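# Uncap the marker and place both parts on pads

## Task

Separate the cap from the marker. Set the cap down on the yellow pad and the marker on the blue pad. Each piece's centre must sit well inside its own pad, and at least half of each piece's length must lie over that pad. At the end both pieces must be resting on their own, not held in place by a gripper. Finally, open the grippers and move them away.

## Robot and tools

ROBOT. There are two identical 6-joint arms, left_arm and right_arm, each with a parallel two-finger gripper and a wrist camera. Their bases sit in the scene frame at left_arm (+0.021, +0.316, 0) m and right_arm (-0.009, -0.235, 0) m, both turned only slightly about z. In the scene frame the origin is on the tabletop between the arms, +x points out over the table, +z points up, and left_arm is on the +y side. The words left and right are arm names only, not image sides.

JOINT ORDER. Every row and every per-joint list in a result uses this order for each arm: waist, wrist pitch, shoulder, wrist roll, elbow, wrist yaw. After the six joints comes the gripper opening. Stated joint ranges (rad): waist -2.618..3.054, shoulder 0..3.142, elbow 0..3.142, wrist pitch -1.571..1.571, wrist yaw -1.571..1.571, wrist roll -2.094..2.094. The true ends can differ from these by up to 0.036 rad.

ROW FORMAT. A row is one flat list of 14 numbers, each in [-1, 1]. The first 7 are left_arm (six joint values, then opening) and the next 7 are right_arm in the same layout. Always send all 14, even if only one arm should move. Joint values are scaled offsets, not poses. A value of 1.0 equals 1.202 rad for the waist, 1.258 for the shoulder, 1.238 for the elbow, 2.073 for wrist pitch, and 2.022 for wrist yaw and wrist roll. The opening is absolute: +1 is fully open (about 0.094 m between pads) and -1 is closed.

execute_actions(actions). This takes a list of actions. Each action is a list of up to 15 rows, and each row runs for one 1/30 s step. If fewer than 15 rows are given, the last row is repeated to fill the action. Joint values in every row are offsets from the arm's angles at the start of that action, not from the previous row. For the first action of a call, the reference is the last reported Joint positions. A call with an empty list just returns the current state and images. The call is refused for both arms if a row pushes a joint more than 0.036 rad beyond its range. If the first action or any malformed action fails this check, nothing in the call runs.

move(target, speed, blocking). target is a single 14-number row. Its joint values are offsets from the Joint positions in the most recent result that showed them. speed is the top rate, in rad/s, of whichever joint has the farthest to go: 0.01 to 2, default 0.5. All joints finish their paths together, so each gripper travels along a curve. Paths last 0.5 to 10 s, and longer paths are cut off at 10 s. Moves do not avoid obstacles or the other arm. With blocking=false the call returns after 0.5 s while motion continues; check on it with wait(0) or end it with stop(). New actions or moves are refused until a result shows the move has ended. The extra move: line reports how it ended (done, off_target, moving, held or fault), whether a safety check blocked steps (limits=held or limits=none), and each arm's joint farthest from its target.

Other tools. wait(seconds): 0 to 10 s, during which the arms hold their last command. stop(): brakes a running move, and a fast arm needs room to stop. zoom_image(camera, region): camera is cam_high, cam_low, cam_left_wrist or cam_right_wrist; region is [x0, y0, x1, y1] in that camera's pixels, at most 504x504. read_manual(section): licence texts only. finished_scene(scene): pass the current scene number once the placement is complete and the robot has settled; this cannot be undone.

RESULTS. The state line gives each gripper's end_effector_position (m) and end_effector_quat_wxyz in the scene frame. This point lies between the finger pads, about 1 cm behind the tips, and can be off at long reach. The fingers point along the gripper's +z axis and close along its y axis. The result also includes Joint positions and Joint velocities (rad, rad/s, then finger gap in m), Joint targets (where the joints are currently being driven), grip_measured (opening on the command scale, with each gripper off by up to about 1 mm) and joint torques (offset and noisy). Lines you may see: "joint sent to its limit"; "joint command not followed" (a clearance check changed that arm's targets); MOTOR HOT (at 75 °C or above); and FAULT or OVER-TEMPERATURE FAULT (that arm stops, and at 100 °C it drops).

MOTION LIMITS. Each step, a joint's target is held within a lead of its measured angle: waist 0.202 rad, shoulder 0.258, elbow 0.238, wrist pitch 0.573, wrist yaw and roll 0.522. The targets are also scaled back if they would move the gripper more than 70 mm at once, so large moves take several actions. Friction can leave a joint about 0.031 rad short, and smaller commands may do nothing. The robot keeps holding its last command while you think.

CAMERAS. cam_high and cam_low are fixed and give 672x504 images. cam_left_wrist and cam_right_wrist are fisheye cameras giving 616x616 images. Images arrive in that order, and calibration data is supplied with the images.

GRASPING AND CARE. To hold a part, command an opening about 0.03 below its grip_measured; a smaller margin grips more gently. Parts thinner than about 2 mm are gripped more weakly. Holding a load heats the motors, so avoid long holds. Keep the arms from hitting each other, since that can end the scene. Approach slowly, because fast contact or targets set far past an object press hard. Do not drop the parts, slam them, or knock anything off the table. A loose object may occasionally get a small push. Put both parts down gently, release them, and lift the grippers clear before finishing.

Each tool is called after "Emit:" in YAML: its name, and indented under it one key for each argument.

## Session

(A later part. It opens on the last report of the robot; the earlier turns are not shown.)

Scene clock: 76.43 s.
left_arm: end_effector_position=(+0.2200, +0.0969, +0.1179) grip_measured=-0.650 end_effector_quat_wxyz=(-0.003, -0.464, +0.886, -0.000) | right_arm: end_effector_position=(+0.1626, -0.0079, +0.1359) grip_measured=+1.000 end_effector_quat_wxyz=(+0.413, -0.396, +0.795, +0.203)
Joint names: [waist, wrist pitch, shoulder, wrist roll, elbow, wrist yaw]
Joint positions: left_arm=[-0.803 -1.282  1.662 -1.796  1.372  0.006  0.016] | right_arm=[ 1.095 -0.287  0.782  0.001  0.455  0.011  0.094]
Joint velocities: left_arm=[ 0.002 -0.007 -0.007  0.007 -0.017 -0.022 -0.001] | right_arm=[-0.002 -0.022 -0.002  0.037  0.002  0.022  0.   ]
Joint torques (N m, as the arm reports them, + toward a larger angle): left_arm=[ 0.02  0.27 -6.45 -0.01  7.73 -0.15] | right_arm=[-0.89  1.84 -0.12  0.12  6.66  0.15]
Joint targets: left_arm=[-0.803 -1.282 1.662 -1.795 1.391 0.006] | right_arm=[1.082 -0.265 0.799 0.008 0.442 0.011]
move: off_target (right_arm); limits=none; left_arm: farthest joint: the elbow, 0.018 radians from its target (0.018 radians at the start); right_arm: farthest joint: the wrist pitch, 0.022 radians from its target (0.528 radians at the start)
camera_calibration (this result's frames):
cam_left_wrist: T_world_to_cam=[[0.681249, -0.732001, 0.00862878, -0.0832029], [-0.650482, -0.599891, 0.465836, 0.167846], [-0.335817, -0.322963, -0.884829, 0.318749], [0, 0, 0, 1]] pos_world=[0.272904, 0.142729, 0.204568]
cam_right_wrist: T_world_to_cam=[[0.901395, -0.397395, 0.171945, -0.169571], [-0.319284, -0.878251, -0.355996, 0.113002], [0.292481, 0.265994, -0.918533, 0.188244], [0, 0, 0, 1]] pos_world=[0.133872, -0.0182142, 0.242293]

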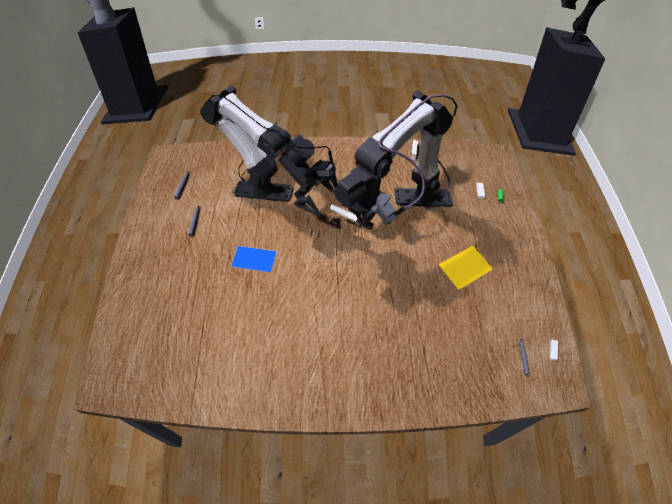

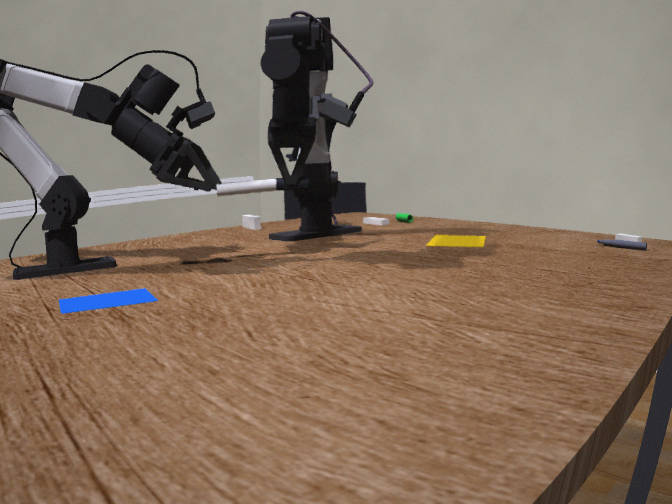

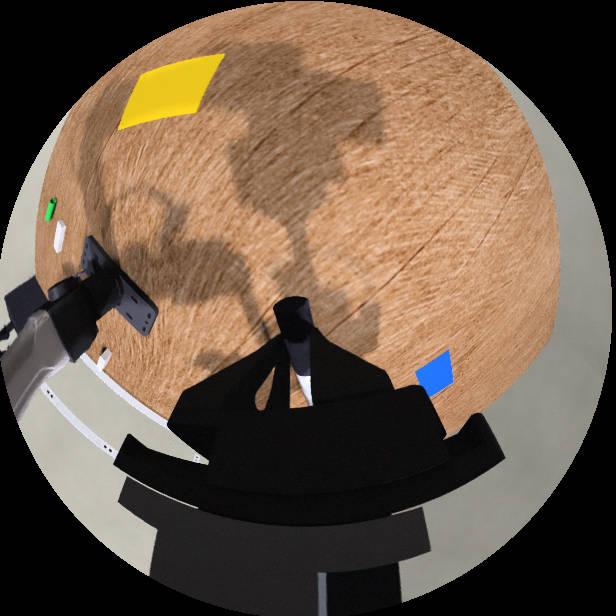

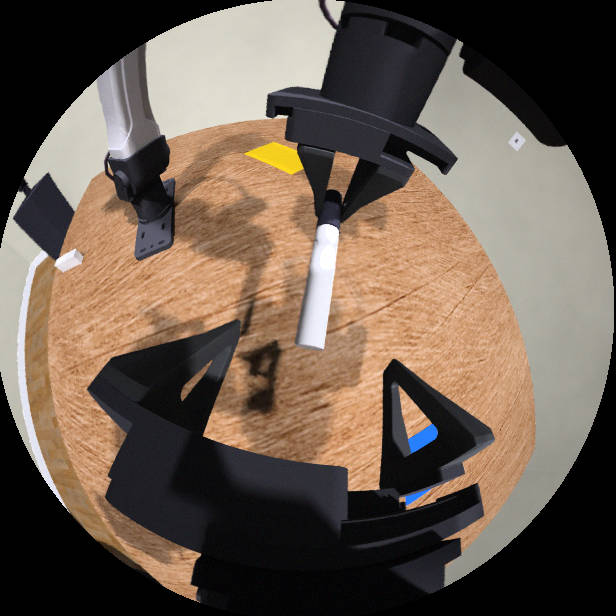

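Emit:
move:
  target: [0,0,0,0,0.015,0,-0.7,0,0.105,0.208,0,0.045,0,1]
  speed: 0.4

Emit:
zoom_image:
  camera: "cam_low"
  region: [120, 80, 340, 230]

Scene clock: 82.23 s.
left_arm: end_effector_position=(+0.2200, +0.0969, +0.1179) grip_measured=-0.650 end_effector_quat_wxyz=(-0.003, -0.464, +0.886, -0.000) | right_arm: end_effector_position=(+0.1858, +0.0233, +0.1213) grip_measured=+1.000 end_effector_quat_wxyz=(+0.408, -0.397, +0.797, +0.200)
Joint names: [waist, wrist pitch, shoulder, wrist roll, elbow, wrist yaw]
Joint positions: left_arm=[-0.803 -1.282  1.662 -1.796  1.372  0.006  0.016] | right_arm=[ 1.095 -0.091  1.028  0.001  0.491  0.011  0.094]
Joint velocities: left_arm=[ 0.012 -0.007 -0.012  0.022  0.002  0.007 -0.001] | right_arm=[ 0.002  0.007 -0.007 -0.037  0.002 -0.022  0.   ]
Joint torques (N m, as the arm reports them, + toward a larger angle): left_arm=[ 0.04  0.27 -6.47 -0.02  7.73 -0.15] | right_arm=[ 0.17  1.85 -1.67  0.05  8.83  0.14]
Joint targets: left_arm=[-0.803 -1.282 1.662 -1.796 1.391 0.006] | right_arm=[1.095 -0.069 1.044 0.001 0.511 0.011]
move: off_target (right_arm); limits=none; left_arm: farthest joint: the elbow, 0.018 radians from its target (0.018 radians at the start); right_arm: farthest joint: the wrist pitch, 0.022 radians from its target (0.218 radians at the start)
camera_calibration (this result's frames):
cam_left_wrist: T_world_to_cam=[[0.681249, -0.732001, 0.00862878, -0.0832029], [-0.650482, -0.599891, 0.465836, 0.167846], [-0.335817, -0.322963, -0.884829, 0.318749], [0, 0, 0, 1]] pos_world=[0.272904, 0.142729, 0.204568]
cam_right_wrist: T_world_to_cam=[[0.902744, -0.39575, 0.168628, -0.175438], [-0.322432, -0.88197, -0.343753, 0.141748], [0.284765, 0.25595, -0.923796, 0.162025], [0, 0, 0, 1]] pos_world=[0.157941, 0.0141171, 0.227988]

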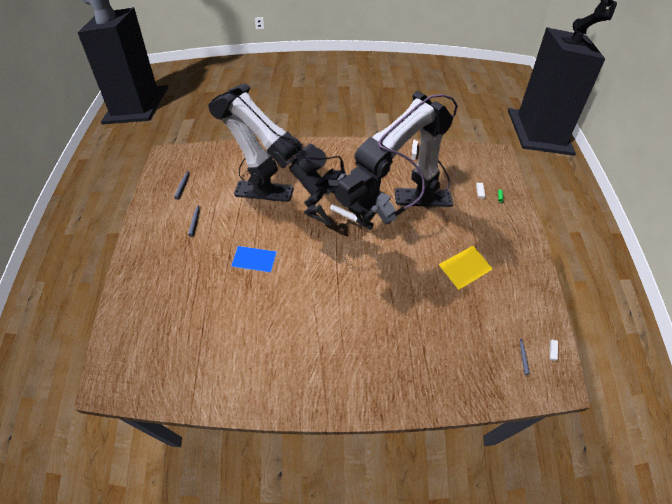

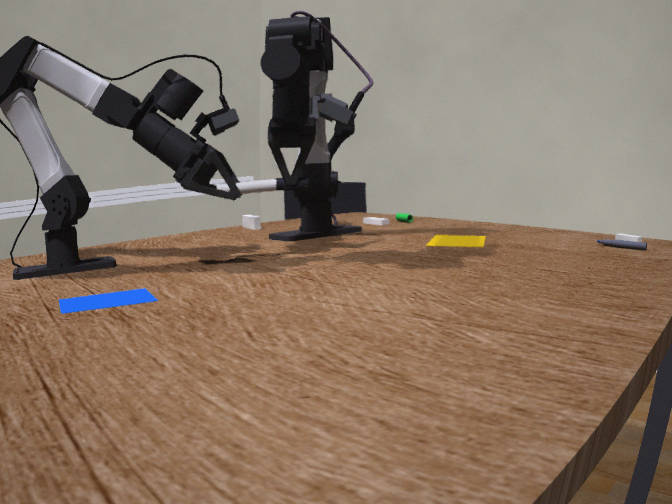

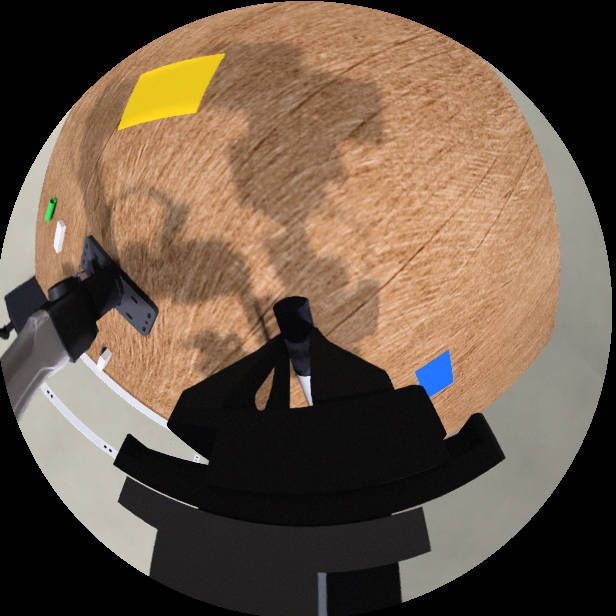

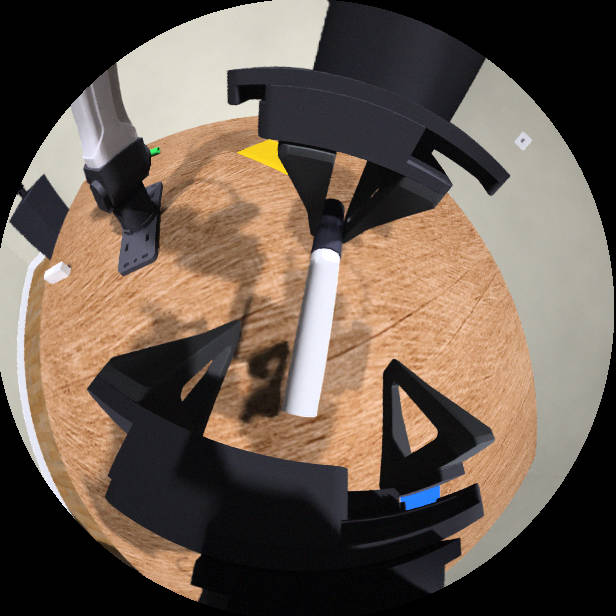

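Region (120, 80, 340, 230) of cam_low's 672x504 image, scaled by 2.291, with more detail than that image has; it fills the top 344 rows of this view, and the rest is white.

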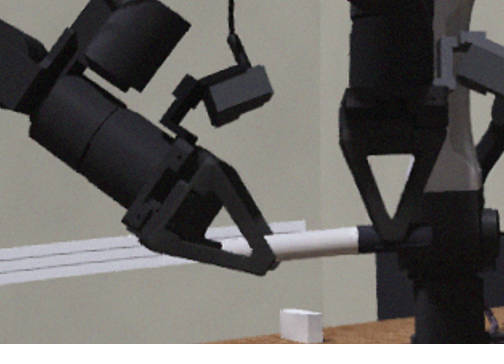

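Emit:
execute_actions:
  actions:
    - [[0,0,0,0,0.015,0,-0.72,0,0.01,0.01,0,0.015,0,-0.4]]
    - [[0,0,0,0,0.015,0,-0.72,0,0.01,0.01,0,0.015,0,-0.78]]

Emit:
move:
  target: [0,0,0,0,0.015,0,-0.72,0,-0.134,-0.32,0,-0.095,0,-0.78]
  speed: 0.15

Scene clock: 90.83 s.
left_arm: end_effector_position=(+0.2227, +0.0950, +0.1185) grip_measured=-0.650 end_effector_quat_wxyz=(+0.001, -0.465, +0.886, -0.006) | right_arm: end_effector_position=(+0.1834, +0.0253, +0.1215) grip_measured=-0.652 end_effector_quat_wxyz=(+0.406, -0.402, +0.795, +0.205)
Joint names: [waist, wrist pitch, shoulder, wrist roll, elbow, wrist yaw]
Joint positions: left_arm=[-0.803 -1.271  1.662 -1.797  1.374  0.002  0.016] | right_arm=[ 1.099 -0.09   1.028 -0.001  0.491 -0.     0.016]
Joint velocities: left_arm=[ 0.002  0.007 -0.012  0.037 -0.007 -0.007  0.001] | right_arm=[-0.002 -0.007 -0.002  0.022 -0.007 -0.022 -0.001]
Joint torques (N m, as the arm reports them, + toward a larger angle): left_arm=[ 0.03  0.19 -6.62 -0.01  7.56 -0.1 ] | right_arm=[-0.17  1.82 -1.94  0.08  8.77  0.27]
Joint targets: left_arm=[-0.803 -1.282 1.662 -1.796 1.391 0.006] | right_arm=[1.095 -0.070 1.041 0.001 0.510 0.011]
camera_calibration (this result's frames):
cam_left_wrist: T_world_to_cam=[[0.681922, -0.731105, 0.0216344, -0.0882079], [-0.655277, -0.59752, 0.462149, 0.169475], [-0.324952, -0.329326, -0.886538, 0.317956], [0, 0, 0, 1]] pos_world=[0.274525, 0.141487, 0.205466]
cam_right_wrist: T_world_to_cam=[[0.908798, -0.383345, 0.164722, -0.17345], [-0.310733, -0.885306, -0.345946, 0.141022], [0.278446, 0.26321, -0.923682, 0.163364], [0, 0, 0, 1]] pos_world=[0.155963, 0.0153577, 0.228254]

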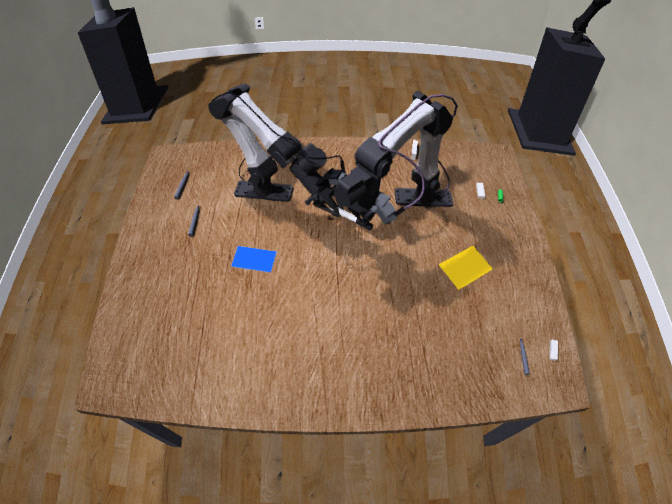

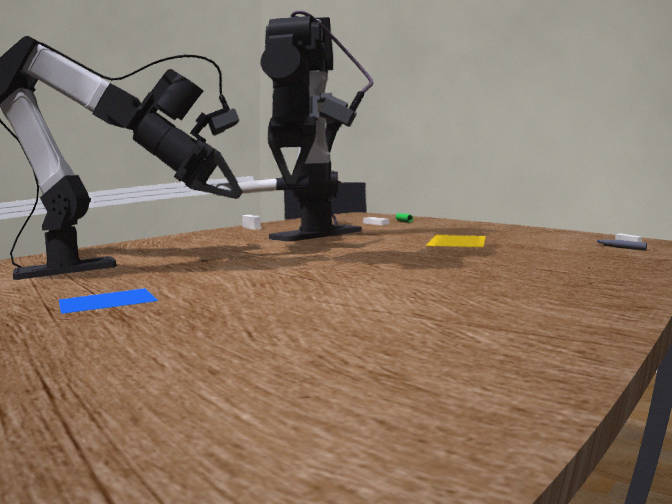

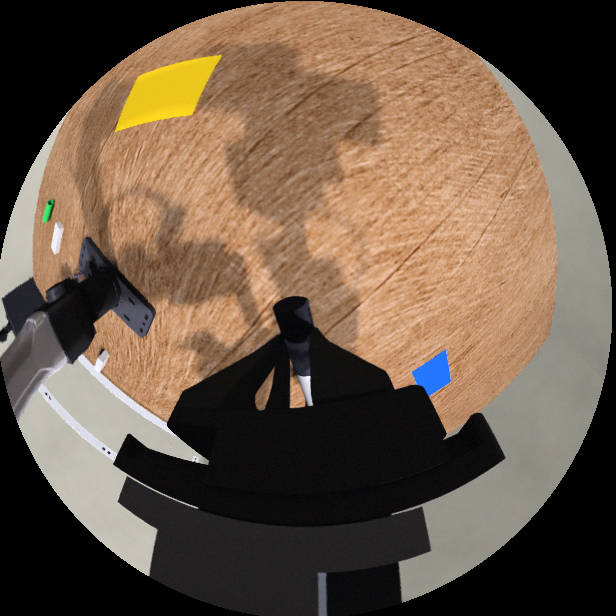

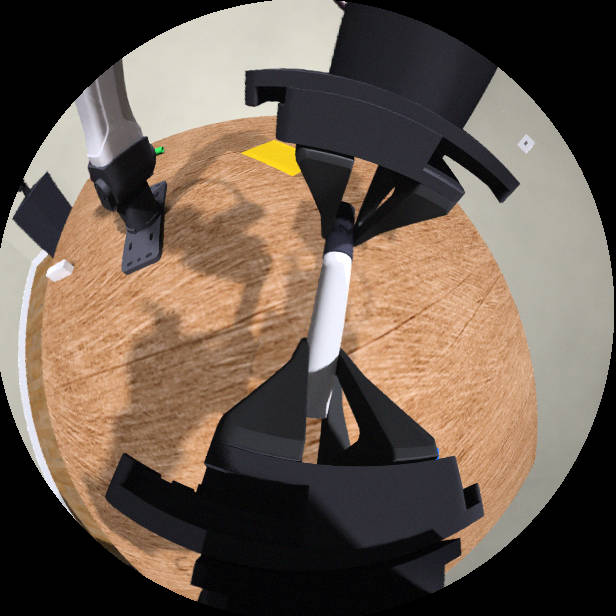

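Scene clock: 93.83 s.
left_arm: end_effector_position=(+0.1993, +0.0574, +0.1242) grip_measured=-0.650 end_effector_quat_wxyz=(-0.083, -0.444, +0.891, -0.054) | right_arm: end_effector_position=(+0.1540, -0.0163, +0.1390) grip_measured=-0.652 end_effector_quat_wxyz=(+0.437, -0.393, +0.779, +0.218)
Joint names: [waist, wrist pitch, shoulder, wrist roll, elbow, wrist yaw]
Joint positions: left_arm=[-0.838 -1.226  1.662 -1.797  1.383  0.186  0.016] | right_arm=[ 1.099 -0.28   0.659 -0.001  0.389  0.006  0.016]
Joint velocities: left_arm=[-0.007 -0.037 -0.017  0.095 -0.002  0.007 -0.001] | right_arm=[ 0.002 -0.066  0.002 -0.037 -0.027 -0.037 -0.001]
Joint torques (N m, as the arm reports them, + toward a larger angle): left_arm=[ 2.51 -0.03 -6.57 -0.02  7.15 -1.91] | right_arm=[ 0.18  0.98 -3.46  0.05  6.49  0.07]
Joint targets: left_arm=[-0.803 -1.271 1.662 -1.797 1.393 0.002] | right_arm=[1.099 -0.368 0.625 -0.001 0.374 -0.000]
move: off_target (left_arm, right_arm); limits=none; left_arm: farthest joint: the wrist yaw, 0.184 radians from its target (0.000 radians at the start); right_arm: farthest joint: the wrist pitch, 0.087 radians from its target (0.278 radians at the start)
camera_calibration (this result's frames):
cam_left_wrist: T_world_to_cam=[[0.655496, -0.751571, 0.0739274, -0.0999031], [-0.622654, -0.48246, 0.616063, 0.0968419], [-0.427348, -0.449858, -0.78422, 0.317662], [0, 0, 0, 1]] pos_world=[0.261537, 0.114541, 0.196841]
cam_right_wrist: T_world_to_cam=[[0.898373, -0.398379, 0.184986, -0.167043], [-0.29686, -0.861105, -0.412762, 0.108659], [0.323728, 0.315899, -0.891857, 0.188193], [0, 0, 0, 1]] pos_world=[0.1214, -0.0324298, 0.243592]

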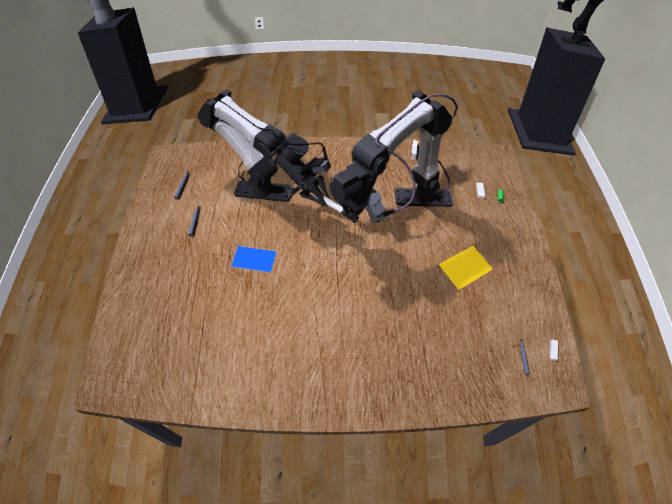

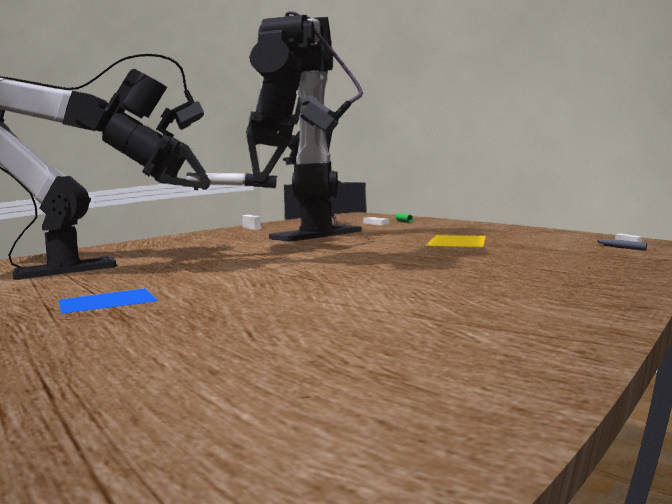

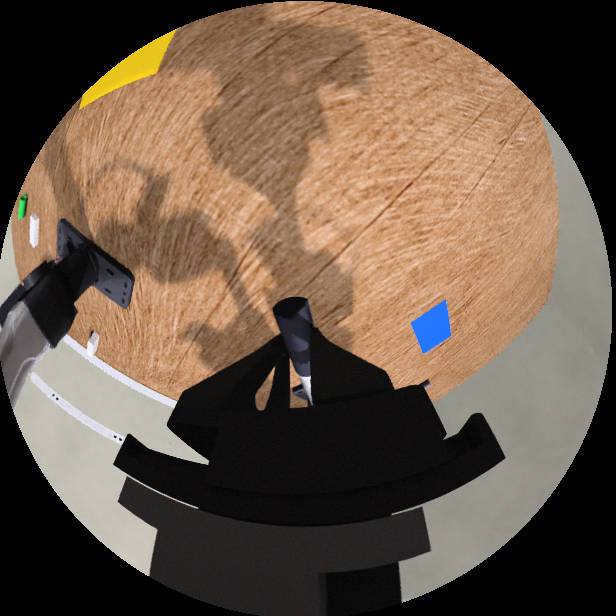

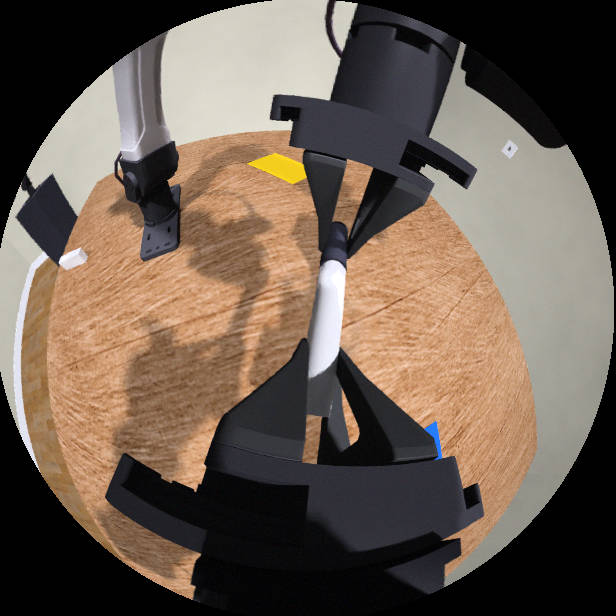

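Emit:
execute_actions:
  actions:
    - [[0.04,-0.03,0,0,0.01,-0.12,-0.72,0,-0.07,-0.04,0,-0.012,0,-0.78]]
    - [[0.05,-0.03,0,0,0.01,-0.15,-0.72,0,-0.09,-0.05,0,-0.012,0,-0.78]]

Scene clock: 98.30 s.
left_arm: end_effector_position=(+0.2680, +0.1530, +0.1295) grip_measured=-0.650 end_effector_quat_wxyz=(+0.150, -0.484, +0.860, +0.057) | right_arm: end_effector_position=(+0.1269, -0.0534, +0.0983) grip_measured=-0.652 end_effector_quat_wxyz=(+0.348, -0.415, +0.823, +0.172)
Joint names: [waist, wrist pitch, shoulder, wrist roll, elbow, wrist yaw]
Joint positions: left_arm=[-0.741 -1.315  1.662 -1.797  1.383 -0.321  0.016] | right_arm=[ 1.099 -0.581  0.581 -0.001  0.388  0.007  0.016]
Joint velocities: left_arm=[ 0.002  0.007  0.012  0.007 -0.012 -0.095 -0.001] | right_arm=[ 0.002 -0.022 -0.022  0.022 -0.007  0.066 -0.001]
Joint torques (N m, as the arm reports them, + toward a larger angle): left_arm=[ 0.34  0.05 -6.44 -0.02  7.22 -0.41] | right_arm=[ 0.16  1.45 -1.52  0.05  6.36  0.14]
Joint targets: left_arm=[-0.736 -1.332 1.662 -1.797 1.396 -0.341] | right_arm=[1.099 -0.597 0.564 -0.001 0.373 0.007]
camera_calibration (this result's frames):
cam_left_wrist: T_world_to_cam=[[0.723811, -0.689919, -0.0105023, -0.090322], [-0.680267, -0.716067, 0.156475, 0.293118], [-0.115475, -0.106114, -0.987626, 0.284384], [0, 0, 0, 1]] pos_world=[0.297614, 0.177754, 0.234051]
cam_right_wrist: T_world_to_cam=[[0.919086, -0.370509, 0.134183, -0.146128], [-0.339202, -0.917169, -0.209147, 0.0341813], [0.200559, 0.146709, -0.968634, 0.186442], [0, 0, 0, 1]] pos_world=[0.108506, -0.0501444, 0.207351]

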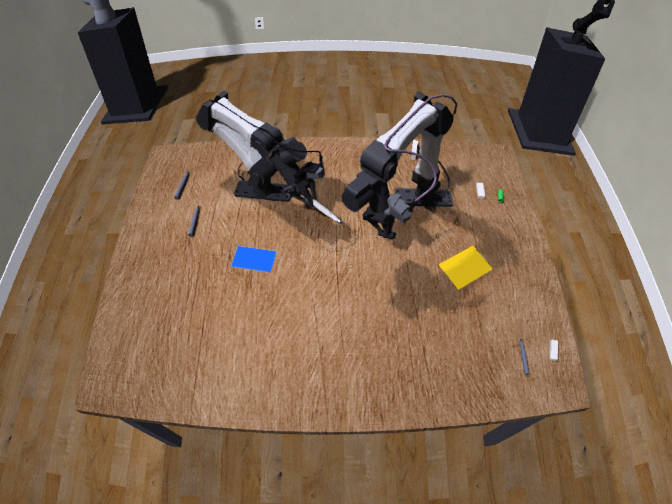

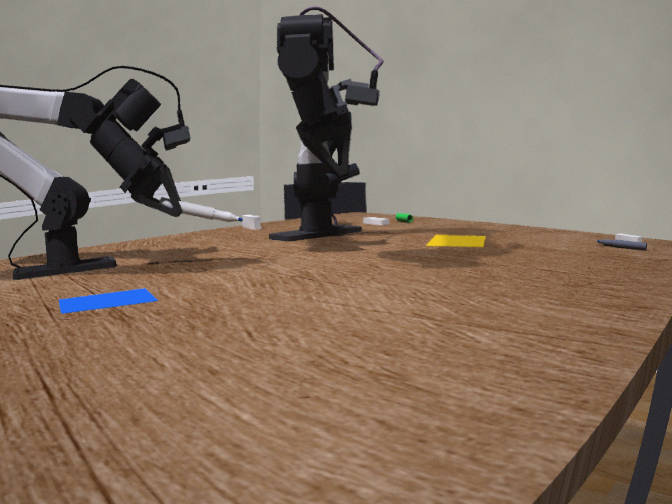

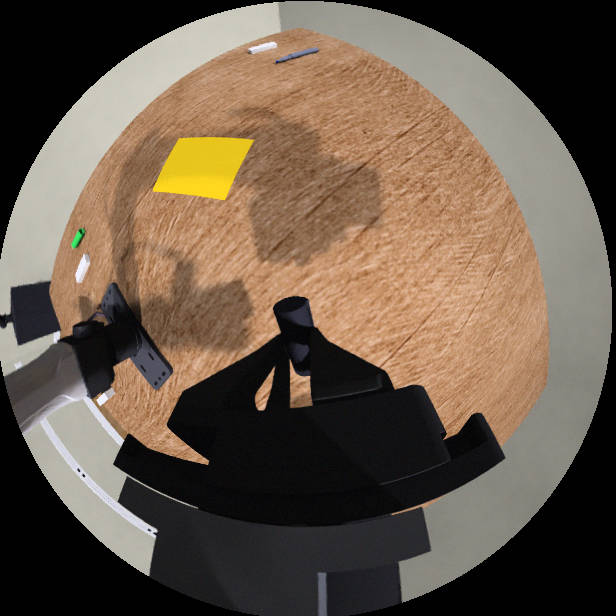

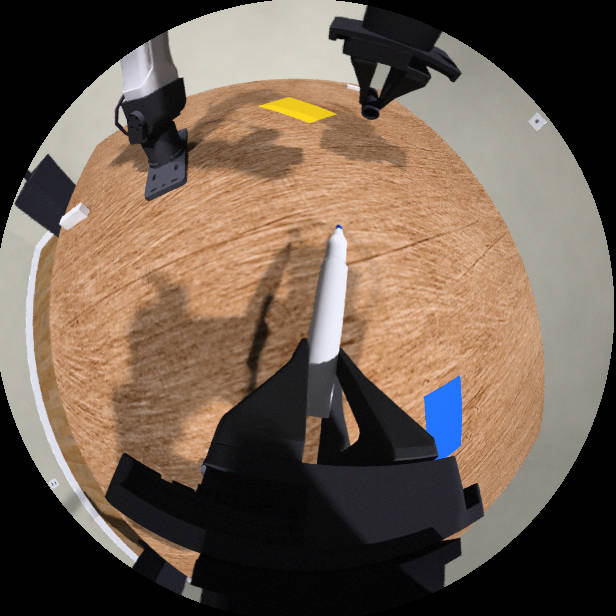

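Emit:
move:
  target: [0.927,0,0,0,0.01,0.165,-0.72,-0.75,0,0,-0.945,0.4,-0.565,-0.78]
  speed: 1.0

Scene clock: 127.83 s.
left_arm: end_effector_position=(+0.2949, +0.4121, +0.1207) grip_measured=-0.650 end_effector_quat_wxyz=(+0.009, +0.876, -0.482, -0.009) | right_arm: end_effector_position=(+0.1429, -0.0731, +0.3403) grip_measured=-0.653 end_effector_quat_wxyz=(-0.644, +0.742, -0.121, +0.144)
Joint names: [waist, wrist pitch, shoulder, wrist roll, elbow, wrist yaw]
Joint positions: left_arm=[ 0.366 -1.317  1.662 -1.797  1.383 -0.001  0.016] | right_arm=[ 0.21  -0.588  0.581 -1.904  0.865 -1.124  0.016]
Joint velocities: left_arm=[ 0.002  0.037 -0.007 -0.125  0.007  0.007  0.   ] | right_arm=[ 0.002  0.022 -0.002  0.037  0.007  0.051  0.   ]
Joint torques (N m, as the arm reports them, + toward a larger angle): left_arm=[ 0.58  0.23 -6.42 -0.02  7.22 -0.02] | right_arm=[-0.91  1.46  0.7   0.02  7.93 -0.18]
Joint targets: left_arm=[0.373 -1.315 1.662 -1.797 1.396 0.012] | right_arm=[0.198 -0.581 0.581 -1.912 0.883 -1.135]
move: done; limits=none; left_arm: farthest joint: the wrist yaw, 0.013 radians from its target (0.344 radians at the start); right_arm: farthest joint: the elbow, 0.018 radians from its target (0.496 radians at the start)
camera_calibration (this result's frames):
cam_left_wrist: T_world_to_cam=[[0.939738, 0.341568, -0.0149584, -0.419379], [0.309806, -0.832216, 0.459822, 0.217595], [0.144612, -0.436747, -0.887885, 0.353813], [0, 0, 0, 1]] pos_world=[0.275529, 0.478859, 0.207817]
cam_right_wrist: T_world_to_cam=[[-0.220699, 0.316318, 0.922624, -0.255852], [0.554424, -0.737569, 0.385495, -0.244755], [0.802437, 0.596603, -0.0125934, 0.0421484], [0, 0, 0, 1]] pos_world=[0.0454102, -0.124739, 0.330938]

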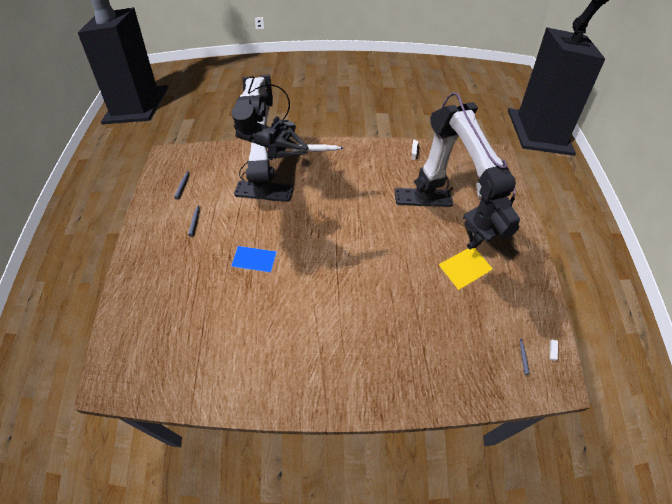

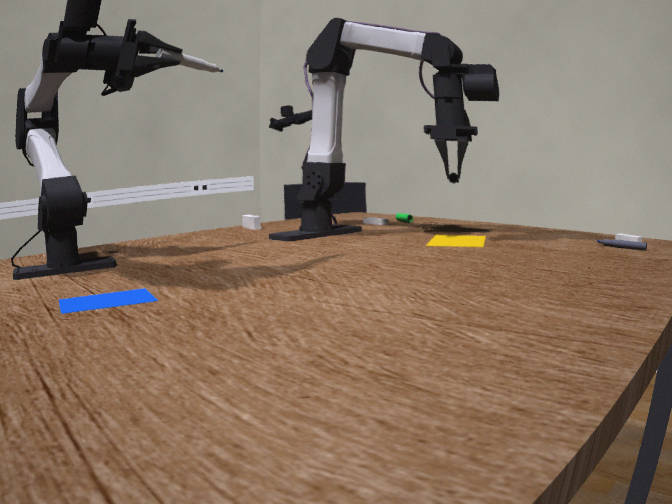

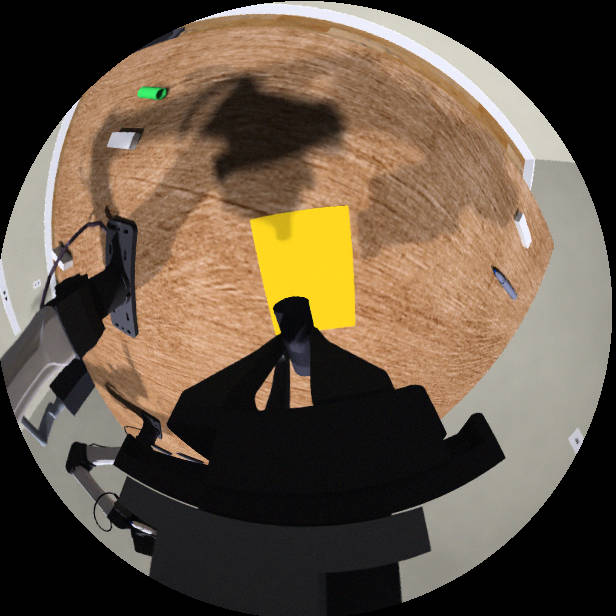

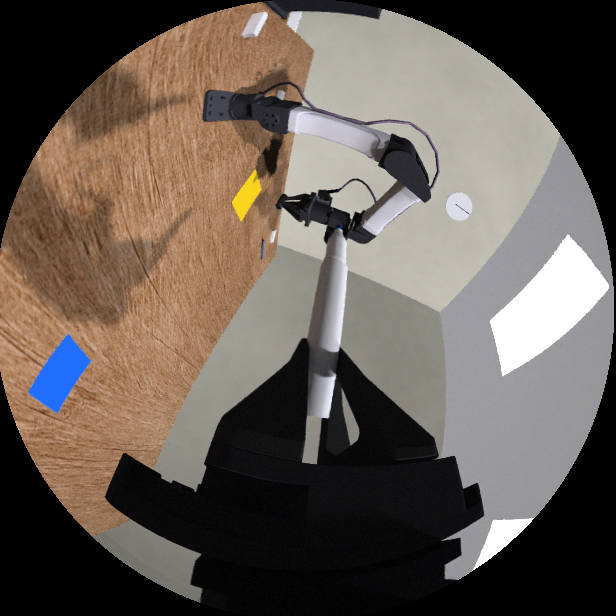

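Emit:
move:
  target: [0,0.226,0.087,0,-0.267,0,-0.72,-0.818,-0.142,0.889,0,-0.163,0,-0.78]
  speed: 0.7

Scene clock: 136.37 s.
left_arm: end_effector_position=(+0.3052, +0.4157, +0.0174) grip_measured=-0.650 end_effector_quat_wxyz=(-0.006, +0.876, -0.482, +0.005) | right_arm: end_effector_position=(+0.2273, -0.2914, +0.0582) grip_measured=-0.652 end_effector_quat_wxyz=(+0.500, -0.322, +0.776, +0.209)
Joint names: [waist, wrist pitch, shoulder, wrist roll, elbow, wrist yaw]
Joint positions: left_arm=[ 0.366 -0.867  1.761 -1.797  1.072 -0.001  0.016] | right_arm=[-0.762 -0.863  1.687 -1.904  0.674 -1.124  0.016]
Joint velocities: left_arm=[-0.012 -0.051 -0.007 -0.051 -0.017  0.007 -0.001] | right_arm=[ 0.007 -0.037  0.002 -0.037 -0.002  0.022 -0.   ]
Joint torques (N m, as the arm reports them, + toward a larger angle): left_arm=[ 0.04  0.49 -6.09 -0.02  4.44 -0.15] | right_arm=[-0.75 -0.49 -4.48  0.05  3.22 -0.39]
Joint targets: left_arm=[0.366 -0.848 1.772 -1.797 1.053 -0.001] | right_arm=[-0.773 -0.882 1.699 -1.904 0.663 -1.124]
move: done; limits=none; left_arm: farthest joint: the elbow, 0.019 radians from its target (0.331 radians at the start); right_arm: farthest joint: the wrist pitch, 0.019 radians from its target (0.295 radians at the start)
camera_calibration (this result's frames):
cam_left_wrist: T_world_to_cam=[[0.939546, 0.341501, 0.0250909, -0.432376], [0.29242, -0.838321, 0.460118, 0.272793], [0.178165, -0.424965, -0.887503, 0.246963], [0, 0, 0, 1]] pos_world=[0.282467, 0.481296, 0.104512]
cam_right_wrist: T_world_to_cam=[[0.815727, -0.541058, 0.20456, -0.35146], [-0.377715, -0.76608, -0.520051, -0.0874801], [0.438087, 0.346954, -0.829278, 0.158696], [0, 0, 0, 1]] pos_world=[0.18413, -0.312237, 0.158004]

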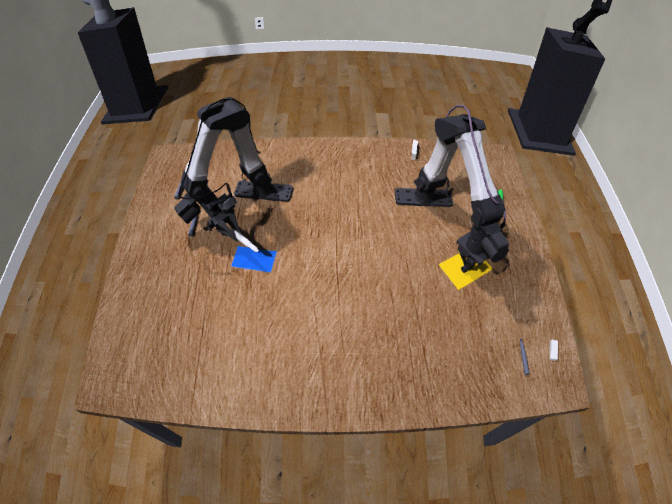

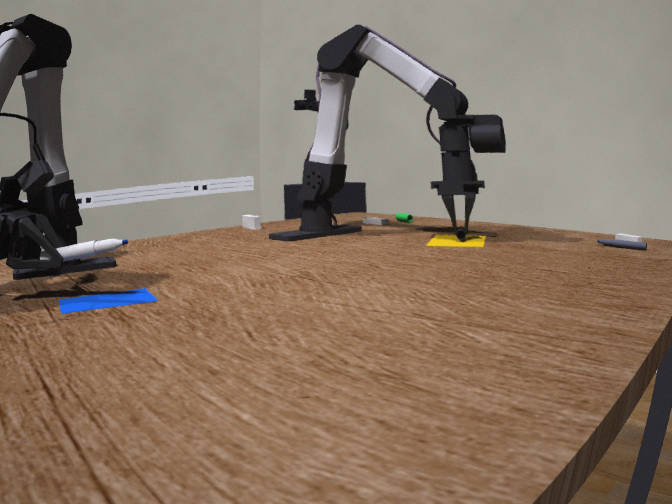

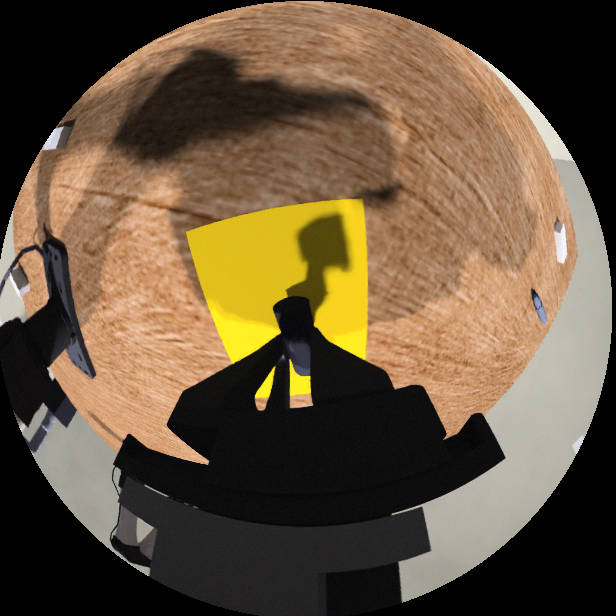

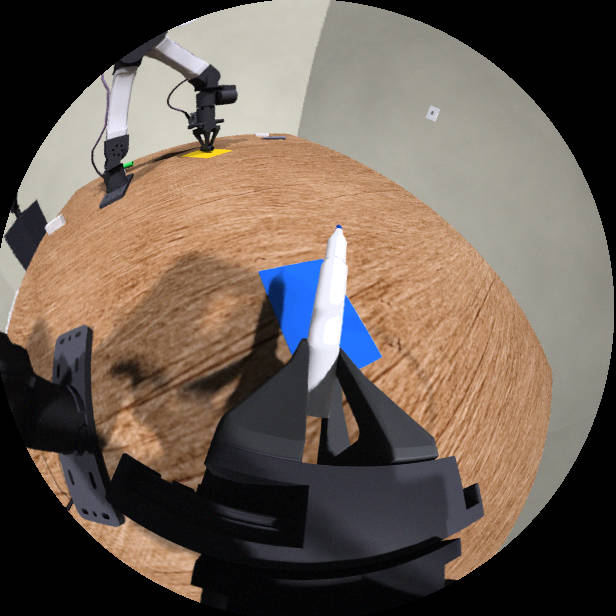

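Emit:
move:
  target: [0,0.008,0.008,0,-0.027,0,-0.72,0.132,0.213,0.029,0.176,-0.074,0.032,-0.78]
  speed: 0.4

Emit:
zoom_image:
  camera: "cam_low"
  region: [0, 200, 200, 330]

Scene clock: 145.90 s.
left_arm: end_effector_position=(+0.3012, +0.4143, +0.0143) grip_measured=-0.650 end_effector_quat_wxyz=(-0.002, +0.876, -0.482, +0.001) | right_arm: end_effector_position=(+0.2547, -0.2841, +0.0252) grip_measured=-0.652 end_effector_quat_wxyz=(+0.471, -0.331, +0.795, +0.192)
Joint names: [waist, wrist pitch, shoulder, wrist roll, elbow, wrist yaw]
Joint positions: left_arm=[ 0.366 -0.864  1.761 -1.797  1.059 -0.001  0.016] | right_arm=[-0.615 -0.441  1.708 -1.556  0.598 -1.067  0.016]
Joint velocities: left_arm=[-0.002  0.022 -0.007  0.051  0.007 -0.037 -0.   ] | right_arm=[-0.007 -0.037  0.012  0.022 -0.002  0.007  0.   ]
Joint torques (N m, as the arm reports them, + toward a larger angle): left_arm=[ 0.04  0.41 -6.1  -0.02  4.35 -0.15] | right_arm=[ 1.21  0.33 -4.44  0.11  3.   -0.33]
Joint targets: left_arm=[0.366 -0.850 1.771 -1.797 1.038 -0.001] | right_arm=[-0.603 -0.422 1.724 -1.549 0.583 -1.059]
move: done; limits=none; left_arm: farthest joint: the elbow, 0.020 radians from its target (0.033 radians at the start); right_arm: farthest joint: the wrist pitch, 0.020 radians from its target (0.442 radians at the start)
camera_calibration (this result's frames):
cam_left_wrist: T_world_to_cam=[[0.939751, 0.341573, 0.0140309, -0.428032], [0.297223, -0.836634, 0.46011, 0.272043], [0.1689, -0.428219, -0.887751, 0.248514], [0, 0, 0, 1]] pos_world=[0.279412, 0.480223, 0.101454]
cam_right_wrist: T_world_to_cam=[[0.824254, -0.531037, 0.196481, -0.36223], [-0.404387, -0.79498, -0.452192, -0.0918775], [0.396329, 0.293267, -0.87001, 0.113181], [0, 0, 0, 1]] pos_world=[0.216559, -0.298591, 0.128094]

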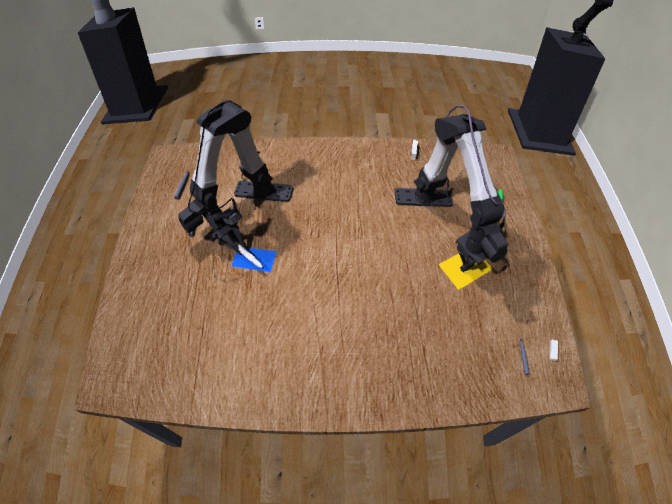

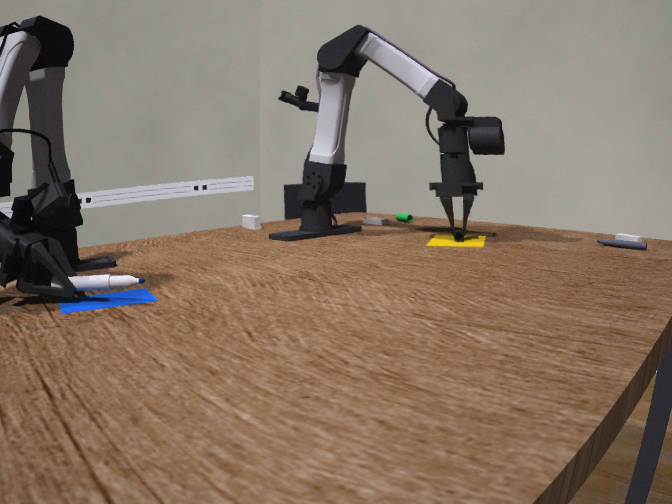

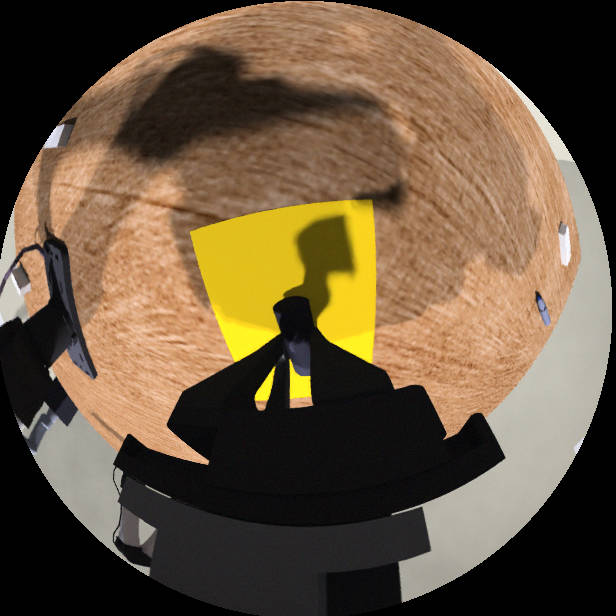

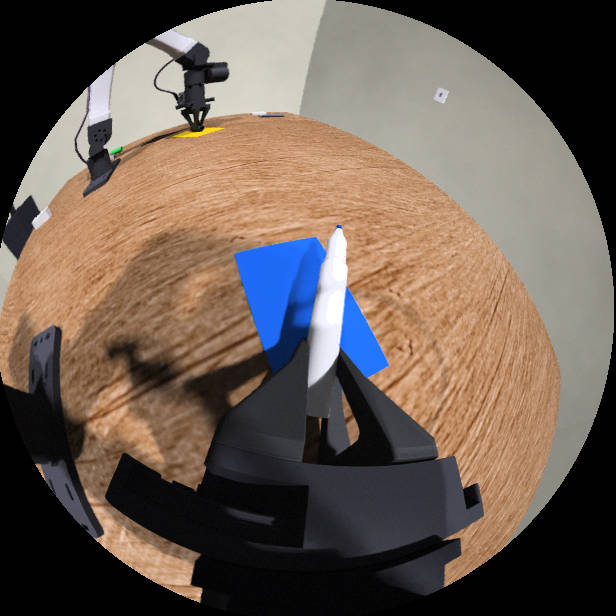

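Region (0, 200, 200, 330) of cam_low's 672x504 image, scaled by 2.520, with more detail than that image has; it fills the top 328 rows of this view, and the rest is white.

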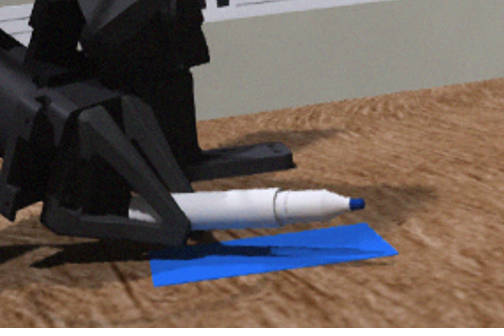

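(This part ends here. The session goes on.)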